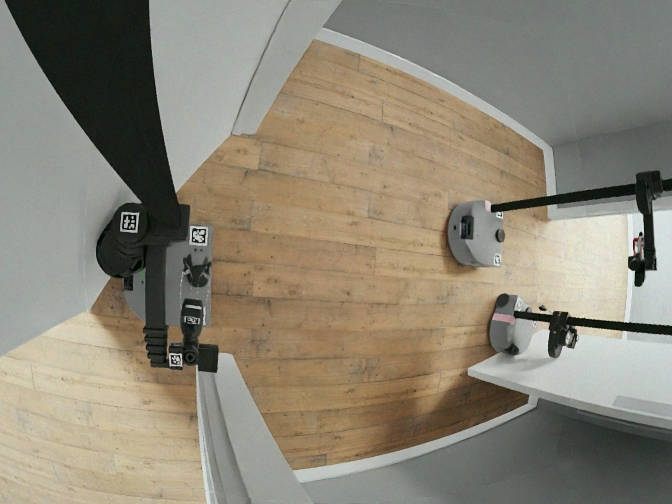

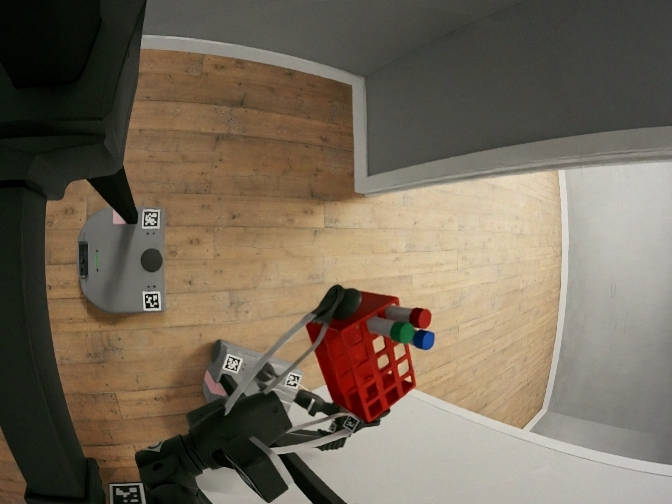

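>>> {"name": "execute_actions", "arguments": {"actions": [{"r1":{"base":{"rotate_rad":0.1},"joints":{"arm_m":0,"lift_m":0.31}},"r2":{"base":{"rotate_rad":0.05}}}], "cameras": []}}

>>> {"name": "execute_actions", "arguments": {"actions": [{"r1":{"base":{"translate_m":0.62}},"r2":{"base":{"translate_m":0.8}}}], "cameras": ["r2_nav_camera"]}}

Scene clock: 269.80 s.
r1.base_odometry: x=-3.619 y=-3.017 heading=+1.067 (m, m, rad; r1's odometry frame)
r1.turned_by_wheels: +0.100 (rad since the last result)
r1.turned_by_imu: +0.101 (rad since the last result)
r1.base_tilt: forward=+0.1 right=+0.1 (deg)
r1.lidar_m: 1.43 1.49 0.57 0.31 0.25 0.25 0.28 2.43 1.96 0.29 0.32 1.53
r1.head_depth_mm: 1588 1767 1647 1465 1323 1205 734 / 1753 1756 1627 1455 1306 1196 1025 / 2147 1806 1616 1450 1313 1184 - / 2104 1758 1597 1428 1288 1180 - / 2067 1575 1594 1424 1281 1179 - / 2014 1748 1577 1413 1282 1171 1098 / 2025 1766 1570 1402 1268 1157 1070
r1.base_status: done
r1.joint_positions: lift_m=+0.310 arm_m=+0.000 wrist_yaw_rad=+3.050 wrist_pitch_rad=-0.416 wrist_roll_rad=+0.016 gripper_m=+0.037 head_pan_rad=-0.006 head_tilt_rad=-1.090
r1.joint_status: all done
r1.motor_effort: left_wheel=-17(28) right_wheel=-9(12) lift_m=+51(53) arm_m=-2(3) wrist_yaw_rad=-1(0) wrist_pitch_rad=+6(7) wrist_roll_rad=-1(1) gripper_m=-1(1) head_pan_rad=+3(4) head_tilt_rad=-5(4) (%)
r1.hand_pose: x=-0.0007 y=+0.0784 z=+0.3227 quat_wxyz=(+0.179, +0.703, +0.113, +0.679) (m; r1's base frame)
r1.wrist_depth_mm: 205 229 322 381 518 - - / 215 246 - 421 574 - - / 226 264 - 462 644 937 945 / 238 283 - 516 710 748 752 / 251 303 361 585 632 627 605 / 264 320 391 543 503 527 516 / 278 - - - 459 449 445
r2.base_odometry: x=-3.590 y=-0.855 heading=-2.757 (m, m, rad; r2's odometry frame)
r2.turned_by_wheels: +0.050 (rad since the last result)
r2.turned_by_imu: +0.050 (rad since the last result)
r2.base_tilt: forward=+1.0 right=+1.3 (deg)
r2.lidar_m: 0.99 0.96 0.89 0.86 0.90 1.26 1.32 1.43 1.26 0.75 0.46 0.93
r2.head_depth_mm: 2404 2035 1763 371 392 1228 1131 / 2432 2040 1776 376 369 1245 1144 / 2435 2058 1762 311 333 1234 1141 / 2452 2032 1762 1531 1334 1245 1133 / 2395 2048 1769 1553 1387 1248 1136 / 2421 1941 1359 1500 1383 1244 1140 / 904 1038 1289 1509 1382 1249 1131
r2.base_status: done
r2.joint_positions: lift_m=+0.850 arm_m=+0.020 wrist_yaw_rad=+1.898 wrist_pitch_rad=-0.027 wrist_roll_rad=+0.018 gripper_m=+0.089 head_pan_rad=+0.007 head_tilt_rad=-0.988
r2.joint_status: not commanded
r2.motor_effort: left_wheel=+0(2) right_wheel=+2(3) lift_m=+16(16) arm_m=-3(3) wrist_yaw_rad=+2(1) wrist_pitch_rad=+15(15) wrist_roll_rad=+0(0) gripper_m=-21(21) head_pan_rad=-5(4) head_tilt_rad=-6(6) (%)
r2.hand_pose: x=+0.2206 y=-0.0831 z=+0.9581 quat_wxyz=(+0.416, +0.585, -0.407, +0.564) (m; r2's base frame)
r2.wrist_depth_mm: 843 - 980 - - - - / 846 - 999 - - - - / 877 - 188 - - - - / 868 - 162 184 - - - / 896 - 164 194 182 143 - / 886 - 157 155 153 136 - / 838 - 155 157 157 - -
r3.base_odometry: x=+0.892 y=+2.613 heading=-1.080 (m, m, rad; r3's odometry frame)
r3.turned_by_wheels: +0.000 (rad since the last result)
r3.turned_by_imu: +0.001 (rad since the last result)
r3.base_tilt: forward=+1.7 right=-0.7 (deg)
r3.lidar_m: 0.90 1.30 0.54 1.81 1.72 0.42 0.28 0.26 0.26 0.33 3.83 0.93
r3.head_depth_mm: 347 439 606 1404 1292 1201 1080 / 320 399 526 772 1275 - 1066 / 301 363 466 652 987 - - / 291 334 418 563 854 - - / - 309 380 495 706 1000 1075 / - 296 348 441 603 842 1074 / - 285 320 398 524 772 1096
r3.base_status: not commanded
r3.joint_positions: lift_m=+0.270 arm_m=+0.032 wrist_yaw_rad=+3.035 wrist_pitch_rad=-0.417 wrist_roll_rad=+0.014 gripper_m=+0.037 head_pan_rad=-3.094 head_tilt_rad=-1.091
r3.joint_status: not commanded
r3.motor_effort: left_wheel=-10(10) right_wheel=-2(1) lift_m=+25(25) arm_m=+4(3) wrist_yaw_rad=+1(1) wrist_pitch_rad=+6(6) wrist_roll_rad=+0(0) gripper_m=+0(0) head_pan_rad=-3(3) head_tilt_rad=-5(4) (%)
r3.hand_pose: x=+0.0026 y=+0.0467 z=+0.2829 quat_wxyz=(+0.184, +0.703, +0.108, +0.678) (m; r3's base frame)
r3.wrist_depth_mm: - - - - - - - / - - - 691 668 - - / 852 851 854 636 652 837 836 / 668 671 670 639 663 666 669 / 552 569 - 582 576 549 547 / 484 - - - 461 475 466 / - - - - 410 410 410
pictures: none
No camera images: the call's "cameras" was empty. Leave "cameras" out to get every camera's image.

Scene clock: 279.17 s.
r1.base_odometry: x=-3.320 y=-2.474 heading=+1.067 (m, m, rad; r1's odometry frame)
r1.turned_by_wheels: +0.000 (rad since the last result)
r1.turned_by_imu: +0.001 (rad since the last result)
r1.base_tilt: forward=+0.2 right=+0.1 (deg)
r1.lidar_m: 1.59 1.37 1.11 1.09 0.68 0.56 0.55 0.60 0.79 1.00 1.09 1.01
r1.head_depth_mm: 1360 1127 1502 1457 1319 1200 1100 / 2145 1819 1459 1454 1310 1195 1102 / 2121 1849 1582 1439 1299 1189 - / 2088 1672 1598 1422 1290 1175 - / 1995 1702 1589 1414 1286 1177 - / 1782 1784 1575 1416 1283 1166 1097 / 1809 1755 1558 1396 1269 1158 1067
r1.base_status: done
r1.joint_positions: lift_m=+0.310 arm_m=+0.000 wrist_yaw_rad=+3.050 wrist_pitch_rad=-0.416 wrist_roll_rad=+0.016 gripper_m=+0.037 head_pan_rad=-0.006 head_tilt_rad=-1.090
r1.joint_status: not commanded
r1.motor_effort: left_wheel=-4(10) right_wheel=+2(9) lift_m=+51(51) arm_m=-3(2) wrist_yaw_rad=+0(1) wrist_pitch_rad=+7(7) wrist_roll_rad=+0(1) gripper_m=+0(0) head_pan_rad=+4(4) head_tilt_rad=-5(4) (%)
r1.hand_pose: x=-0.0007 y=+0.0784 z=+0.3227 quat_wxyz=(+0.179, +0.703, +0.113, +0.679) (m; r1's base frame)
r1.wrist_depth_mm: 526 619 - - - 975 974 / 577 666 - - - - - / 601 672 - 960 931 921 945 / 594 682 - 746 751 735 740 / 569 611 616 618 633 613 599 / 530 519 540 535 509 517 519 / 463 - - - 453 448 449
r2.base_odometry: x=-4.331 y=-1.155 heading=-2.757 (m, m, rad; r2's odometry frame)
r2.turned_by_wheels: +0.000 (rad since the last result)
r2.turned_by_imu: +0.004 (rad since the last result)
r2.base_tilt: forward=+1.1 right=+1.3 (deg)
r2.lidar_m: 3.35 0.36 0.28 0.54 0.88 1.23 1.61 0.58 0.58 0.62 0.68 3.31
r2.head_depth_mm: 2447 2044 1773 372 392 1251 1138 / 2434 2046 1768 375 369 1254 1143 / 2439 2041 1757 312 332 1233 1143 / 2425 2047 1758 1530 1343 1242 1139 / 2436 2056 1753 1546 1375 1244 1139 / 2456 2048 1763 1540 1377 1247 1125 / 2422 2031 1772 1543 1380 1230 923
r2.base_status: done
r2.joint_positions: lift_m=+0.850 arm_m=+0.020 wrist_yaw_rad=+1.898 wrist_pitch_rad=-0.027 wrist_roll_rad=+0.018 gripper_m=+0.089 head_pan_rad=+0.007 head_tilt_rad=-0.988
r2.joint_status: not commanded
r2.motor_effort: left_wheel=-1(3) right_wheel=+3(6) lift_m=+16(16) arm_m=-3(3) wrist_yaw_rad=+1(0) wrist_pitch_rad=+15(15) wrist_roll_rad=+0(0) gripper_m=-21(21) head_pan_rad=-5(4) head_tilt_rad=-6(5) (%)
r2.hand_pose: x=+0.2206 y=-0.0831 z=+0.9581 quat_wxyz=(+0.416, +0.585, -0.407, +0.564) (m; r2's base frame)
r2.wrist_depth_mm: - - - - - - - / - - - - - - - / - - 189 - - - - / - - 160 185 - - - / - - 163 193 182 142 - / 344 - 157 155 154 136 - / 323 - 155 157 156 - -
r3.base_odometry: x=+0.892 y=+2.613 heading=-1.080 (m, m, rad; r3's odometry frame)
r3.turned_by_wheels: +0.000 (rad since the last result)
r3.turned_by_imu: +0.002 (rad since the last result)
r3.base_tilt: forward=+1.7 right=-0.8 (deg)
r3.lidar_m: 0.61 1.30 1.38 1.21 1.19 0.42 0.28 0.26 0.26 0.33 3.84 0.59
r3.head_depth_mm: 346 439 603 1407 1302 1199 1073 / 320 398 527 774 1281 - 1066 / 301 363 467 651 990 - - / 291 334 419 562 851 - - / - 309 380 494 705 995 1072 / - 296 348 440 603 843 1076 / - 285 320 398 524 771 1100
r3.base_status: not commanded
r3.joint_positions: lift_m=+0.270 arm_m=+0.032 wrist_yaw_rad=+3.035 wrist_pitch_rad=-0.417 wrist_roll_rad=+0.014 gripper_m=+0.037 head_pan_rad=-3.094 head_tilt_rad=-1.091
r3.joint_status: not commanded
r3.motor_effort: left_wheel=-10(10) right_wheel=-2(2) lift_m=+25(25) arm_m=+4(4) wrist_yaw_rad=+1(1) wrist_pitch_rad=+5(5) wrist_roll_rad=+0(0) gripper_m=+0(0) head_pan_rad=-3(4) head_tilt_rad=-3(3) (%)
r3.hand_pose: x=+0.0026 y=+0.0467 z=+0.2829 quat_wxyz=(+0.184, +0.703, +0.108, +0.678) (m; r3's base frame)
r3.wrist_depth_mm: - - - - - - - / - - - - - - - / 843 845 845 841 849 831 839 / 678 676 679 675 666 658 677 / 558 562 - 587 576 553 548 / 486 - - - 460 470 471 / - - - - 409 412 408
pictures: r2_nav_camera (sideways: a quarter turn counterclockwise sets it upright)
camera_calibration (this result's frames):
r2_nav_camera: T_world_to_cam=[[0.833391, 0.0118481, 0.552557, -0.679751], [-0.00425232, -0.999603, 0.0278474, 0.0130384], [0.552668, -0.0255574, -0.83301, 1.04175], [0, 0, 0, 1]] pos_world=[-0.009186, 0.0477113, 1.24302]
Images, in order (width x height): r2_nav_camera 672x504.

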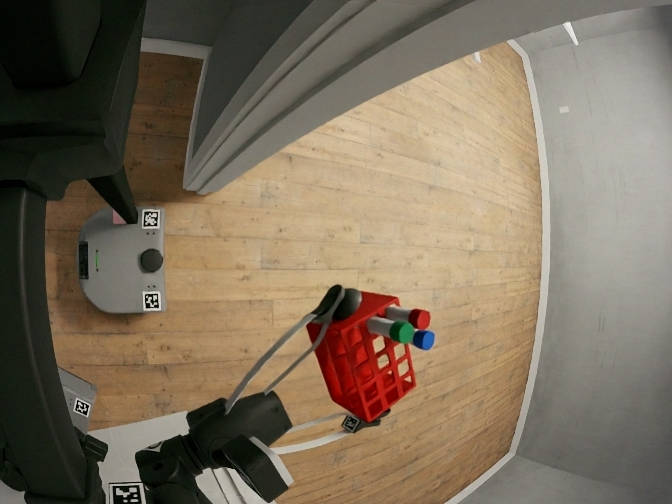

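>>> {"name": "execute_actions", "arguments": {"actions": [{"r2":{"base":{"translate_m":0.7},"joints":{"head_pan_rad":0.95,"head_tilt_rad":-0.6}},"r3":{"base":{"rotate_rad":-0.45},"joints":{"head_pan_rad":0}}}], "cameras": []}}

>>> {"name": "execute_actions", "arguments": {"actions": [{"r2":{"base":{"rotate_rad":0.95},"joints":{"head_pan_rad":0}},"r3":{"base":{"translate_m":0.3}},"r1":{"joints":{"head_pan_rad":-3.3,"head_tilt_rad":-0.9}}}], "cameras": ["r2_nav_camera","r3_nav_camera","r1_nav_camera"]}}

Scene clock: 296.53 s.
r1.base_odometry: x=-3.320 y=-2.474 heading=+1.067 (m, m, rad; r1's odometry frame)
r1.turned_by_wheels: +0.000 (rad since the last result)
r1.turned_by_imu: +0.004 (rad since the last result)
r1.base_tilt: forward=+0.2 right=+0.2 (deg)
r1.lidar_m: 1.07 1.37 1.10 1.09 0.68 0.56 0.55 0.60 0.79 1.00 1.09 0.98
r1.head_depth_mm: 2021 1141 1464 1446 1316 1202 1098 / 2103 1161 1430 1450 1315 1198 1100 / 2051 1824 1553 1444 1299 1189 - / 1997 1826 1605 1429 1292 1177 - / 2037 1808 1594 1424 1287 1173 - / 1764 1775 1578 1410 1277 1166 1094 / 1803 1763 1560 1401 1278 1162 1064
r1.base_status: not commanded
r1.joint_positions: lift_m=+0.310 arm_m=+0.000 wrist_yaw_rad=+3.050 wrist_pitch_rad=-0.416 wrist_roll_rad=+0.016 gripper_m=+0.037 head_pan_rad=-0.006 head_tilt_rad=-1.090
r1.joint_status: not commanded
r1.motor_effort: left_wheel=-4(4) right_wheel=+3(3) lift_m=+51(51) arm_m=-2(2) wrist_yaw_rad=+0(0) wrist_pitch_rad=+6(7) wrist_roll_rad=-1(1) gripper_m=-1(0) head_pan_rad=+4(3) head_tilt_rad=-5(4) (%)
r1.hand_pose: x=-0.0007 y=+0.0784 z=+0.3227 quat_wxyz=(+0.179, +0.703, +0.113, +0.679) (m; r1's base frame)
r1.wrist_depth_mm: 540 620 - - - 995 913 / 555 644 - - - - - / 585 657 - 941 962 951 966 / 594 688 - 750 758 731 740 / 583 611 615 619 641 610 603 / 522 526 550 543 505 518 512 / 467 - - - 460 452 450
r2.base_odometry: x=-4.980 y=-1.418 heading=-2.757 (m, m, rad; r2's odometry frame)
r2.turned_by_wheels: +0.000 (rad since the last result)
r2.turned_by_imu: +0.003 (rad since the last result)
r2.base_tilt: forward=+1.2 right=+1.3 (deg)
r2.lidar_m: 2.67 2.80 2.43 1.60 0.63 0.51 2.32 0.87 0.83 2.06 2.41 2.74
r2.head_depth_mm: 3035 3292 3112 2324 1829 1523 1294 / 3013 3377 3177 2318 1838 1513 1303 / 2732 3125 3160 2308 1833 1514 1290 / 2553 2835 2987 2322 1813 1515 1296 / 2412 2716 2881 2327 1829 1515 1290 / 2287 2574 2782 2360 1831 1528 1289 / 2168 2434 2655 2312 1822 1517 1296
r2.base_status: done
r2.joint_positions: lift_m=+0.850 arm_m=+0.020 wrist_yaw_rad=+1.898 wrist_pitch_rad=-0.027 wrist_roll_rad=+0.018 gripper_m=+0.089 head_pan_rad=+0.943 head_tilt_rad=-0.606
r2.joint_status: all done
r2.motor_effort: left_wheel=-2(3) right_wheel=+3(6) lift_m=+16(16) arm_m=-2(4) wrist_yaw_rad=+1(1) wrist_pitch_rad=+15(15) wrist_roll_rad=+0(1) gripper_m=-21(21) head_pan_rad=+5(60) head_tilt_rad=+3(29) (%)
r2.hand_pose: x=+0.2206 y=-0.0831 z=+0.9581 quat_wxyz=(+0.416, +0.585, -0.407, +0.564) (m; r2's base frame)
r2.wrist_depth_mm: - - - - - - - / - - - - - - - / - - 189 - - - - / - - 161 185 - - - / - - 162 193 182 143 - / - - 156 154 154 136 - / - - 155 157 158 - -
r3.base_odometry: x=+0.892 y=+2.613 heading=-1.530 (m, m, rad; r3's odometry frame)
r3.turned_by_wheels: -0.450 (rad since the last result)
r3.turned_by_imu: -0.441 (rad since the last result)
r3.base_tilt: forward=+1.7 right=-0.8 (deg)
r3.lidar_m: 0.90 0.91 1.30 1.42 1.20 1.69 0.33 0.24 0.24 0.24 0.33 1.20
r3.head_depth_mm: 2077 1806 1518 1424 1297 1180 880 / 1987 1769 1451 1432 1294 1187 1119 / 2077 1813 1536 1429 1301 1182 1127 / 2079 1819 1605 1433 1296 1189 1127 / 1006 1129 1357 1440 1305 1190 1129 / 861 1056 1479 1449 1310 1192 1097 / 963 1265 1589 1450 1312 1195 1102
r3.base_status: done
r3.joint_positions: lift_m=+0.270 arm_m=+0.031 wrist_yaw_rad=+3.035 wrist_pitch_rad=-0.417 wrist_roll_rad=+0.014 gripper_m=+0.037 head_pan_rad=-0.007 head_tilt_rad=-1.091
r3.joint_status: all done
r3.motor_effort: left_wheel=+1(10) right_wheel=-15(31) lift_m=+24(25) arm_m=+6(6) wrist_yaw_rad=+0(0) wrist_pitch_rad=+5(6) wrist_roll_rad=+0(0) gripper_m=+0(0) head_pan_rad=+4(58) head_tilt_rad=-4(3) (%)
r3.hand_pose: x=+0.0026 y=+0.0470 z=+0.2829 quat_wxyz=(+0.184, +0.703, +0.108, +0.678) (m; r3's base frame)
r3.wrist_depth_mm: - - - - - - - / - - - - - - - / 842 851 848 848 839 845 839 / 672 671 670 669 669 670 668 / 556 563 - 586 571 550 549 / 488 - - - 457 471 466 / - - - - 411 408 407
pictures: none
No camera images: the call's "cameras" was empty. Leave "cameras" out to get every camera's image.

Scene clock: 300.53 s.
r1.base_odometry: x=-3.320 y=-2.474 heading=+1.067 (m, m, rad; r1's odometry frame)
r1.turned_by_wheels: +0.000 (rad since the last result)
r1.turned_by_imu: +0.001 (rad since the last result)
r1.base_tilt: forward=+0.2 right=+0.2 (deg)
r1.lidar_m: 1.29 1.37 1.11 1.10 0.68 0.56 0.55 0.60 0.80 1.00 1.09 0.89
r1.head_depth_mm: 469 546 651 807 1058 1230 - / 469 546 651 809 1056 1251 1155 / 470 548 653 809 1058 1245 - / 471 547 653 810 1070 1261 - / 471 548 655 811 1068 1231 - / 471 550 655 814 1072 1217 1126 / 472 549 656 813 1073 1209 1095
r1.base_status: not commanded
r1.joint_positions: lift_m=+0.310 arm_m=+0.000 wrist_yaw_rad=+3.050 wrist_pitch_rad=-0.416 wrist_roll_rad=+0.016 gripper_m=+0.037 head_pan_rad=-3.293 head_tilt_rad=-0.903
r1.joint_status: all done
r1.motor_effort: left_wheel=-4(3) right_wheel=+2(3) lift_m=+51(51) arm_m=-3(2) wrist_yaw_rad=+1(1) wrist_pitch_rad=+7(6) wrist_roll_rad=-1(0) gripper_m=+0(1) head_pan_rad=-4(56) head_tilt_rad=+2(21) (%)
r1.hand_pose: x=-0.0007 y=+0.0784 z=+0.3227 quat_wxyz=(+0.179, +0.703, +0.113, +0.679) (m; r1's base frame)
r1.wrist_depth_mm: 517 636 - - - 978 963 / 552 640 - - - - - / 584 659 - 929 935 948 937 / 592 704 - 749 741 741 736 / 595 609 618 611 626 615 600 / 527 527 536 534 514 518 524 / 458 - - - 454 463 451
r2.base_odometry: x=-4.980 y=-1.418 heading=-1.807 (m, m, rad; r2's odometry frame)
r2.turned_by_wheels: +0.950 (rad since the last result)
r2.turned_by_imu: +0.962 (rad since the last result)
r2.base_tilt: forward=+1.2 right=+1.3 (deg)
r2.lidar_m: 2.43 2.00 0.70 0.51 1.04 0.90 0.82 1.48 2.35 2.82 2.67 2.74
r2.head_depth_mm: 3106 3365 3142 2325 1848 1476 329 / 2907 3334 3115 2327 1847 1512 324 / 2662 3068 3150 2330 1847 312 297 / 2476 2835 2979 2318 1832 1515 1240 / 2413 2687 2856 2321 1835 1529 1305 / 2264 2547 2763 2325 1839 1510 1285 / 2158 2395 2652 2310 1844 1540 1293
r2.base_status: done
r2.joint_positions: lift_m=+0.850 arm_m=+0.020 wrist_yaw_rad=+1.898 wrist_pitch_rad=-0.027 wrist_roll_rad=+0.018 gripper_m=+0.089 head_pan_rad=+0.007 head_tilt_rad=-0.606
r2.joint_status: all done
r2.motor_effort: left_wheel=-2(6) right_wheel=+4(8) lift_m=+16(16) arm_m=-3(3) wrist_yaw_rad=+1(1) wrist_pitch_rad=+15(15) wrist_roll_rad=+0(0) gripper_m=-21(21) head_pan_rad=-5(60) head_tilt_rad=+3(3) (%)
r2.hand_pose: x=+0.2206 y=-0.0831 z=+0.9581 quat_wxyz=(+0.416, +0.585, -0.407, +0.564) (m; r2's base frame)
r2.wrist_depth_mm: - - - - - - - / - - - - - - - / - - 190 - - - - / 988 - 162 183 - - - / 999 - 163 193 181 142 - / 963 - 157 155 153 136 - / 862 - 156 158 157 - -
r3.base_odometry: x=+0.904 y=+2.313 heading=-1.531 (m, m, rad; r3's odometry frame)
r3.turned_by_wheels: +0.000 (rad since the last result)
r3.turned_by_imu: +0.002 (rad since the last result)
r3.base_tilt: forward=+1.7 right=-0.8 (deg)
r3.lidar_m: 0.64 0.61 1.11 1.22 1.89 0.43 0.28 0.26 0.26 0.33 3.42 0.79
r3.head_depth_mm: 772 1721 1589 1298 1299 1187 1104 / 2070 1810 1339 1310 1293 1191 1121 / 2080 1805 1599 1439 1302 1188 1125 / 2086 1821 1604 1440 1309 1194 1128 / 2092 1783 1070 1248 1309 1193 1131 / 609 705 840 1277 1308 1197 1104 / 556 668 1014 1422 1306 1199 1105
r3.base_status: done
r3.joint_positions: lift_m=+0.270 arm_m=+0.032 wrist_yaw_rad=+3.035 wrist_pitch_rad=-0.417 wrist_roll_rad=+0.014 gripper_m=+0.037 head_pan_rad=-0.007 head_tilt_rad=-1.091
r3.joint_status: not commanded
r3.on_its_own: left_wheel is at rest, and its effort (-21) is outside its rest range (-18 to +18)
r3.motor_effort: left_wheel=-21(24) right_wheel=-2(9) lift_m=+25(25) arm_m=+4(6) wrist_yaw_rad=+1(1) wrist_pitch_rad=+6(6) wrist_roll_rad=+0(0) gripper_m=+0(0) head_pan_rad=+5(4) head_tilt_rad=-4(4) (%)
r3.hand_pose: x=+0.0026 y=+0.0467 z=+0.2829 quat_wxyz=(+0.184, +0.703, +0.108, +0.678) (m; r3's base frame)
r3.wrist_depth_mm: - - - - - 993 870 / - - - - - - 936 / 847 853 851 851 854 860 844 / 673 672 669 673 664 657 668 / 558 561 - 583 570 550 554 / 488 - - - 458 467 469 / - - - - 411 414 410
pictures: r1_nav_camera (sideways: a quarter turn counterclockwise sets it upright), r2_nav_camera (sideways: a quarter turn counterclockwise sets it upright), r3_nav_camera (sideways: a quarter turn counterclockwise sets it upright)
camera_calibration (this result's frames):
r1_nav_camera: T_world_to_cam=[[-0.802896, 0.0828093, 0.590339, -0.722907], [0.0962282, 0.995321, -0.00874165, 0.0656728], [-0.588301, 0.0497886, -0.807108, 1.012], [0, 0, 0, 1]] pos_world=[0.00862409, -0.0558884, 1.24413]
r2_nav_camera: T_world_to_cam=[[0.567398, 0.0100987, 0.823382, -1.03106], [-0.0136382, -0.999672, 0.0216591, 0.0211396], [0.823331, -0.0235187, -0.567074, 0.694228], [0, 0, 0, 1]] pos_world=[0.0137286, 0.0478725, 1.24218]
r3_nav_camera: T_world_to_cam=[[0.910296, -0.0491917, 0.411024, -0.495943], [-0.0312985, -0.998251, -0.0501545, 0.118127], [0.412772, 0.032791, -0.910244, 1.13475], [0, 0, 0, 1]] pos_world=[-0.0132422, 0.0563147, 1.24267]
Images, in order (width x height): r1_nav_camera 672x504, r2_nav_camera 672x504, r3_nav_camera 672x504.

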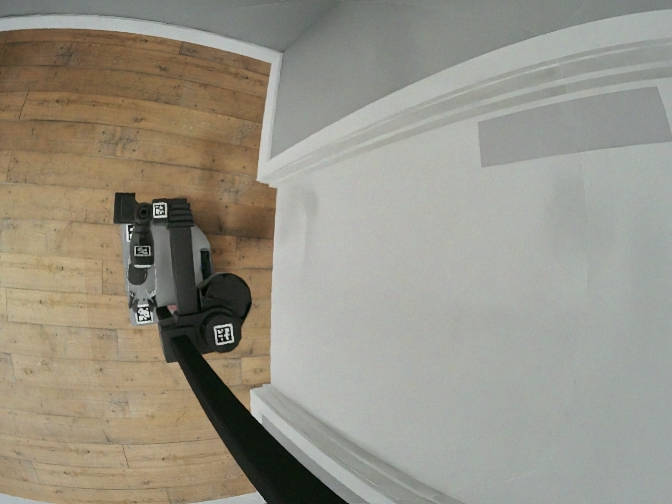

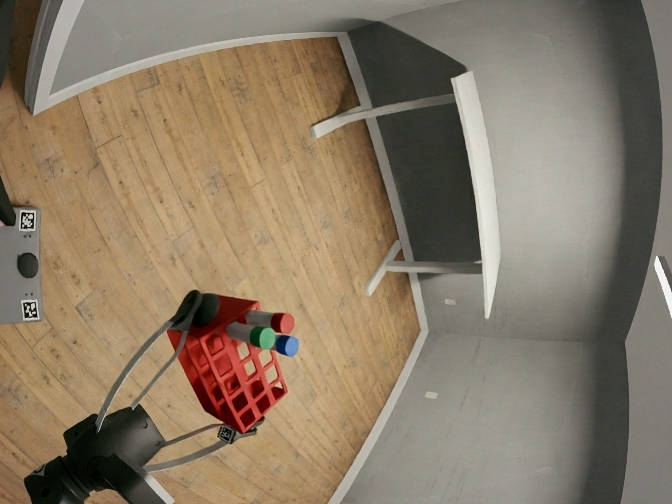

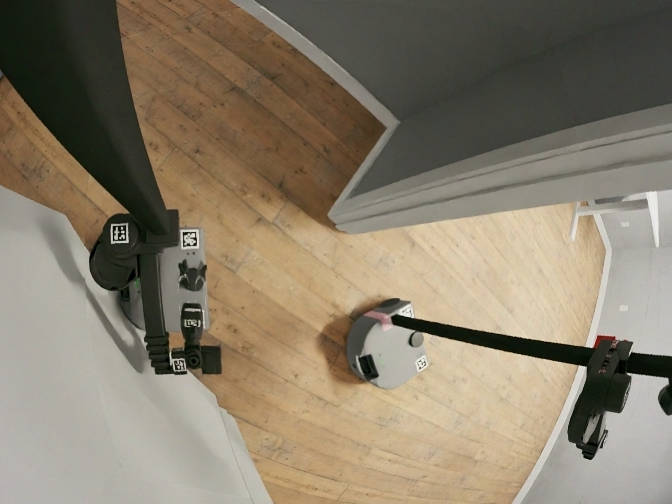

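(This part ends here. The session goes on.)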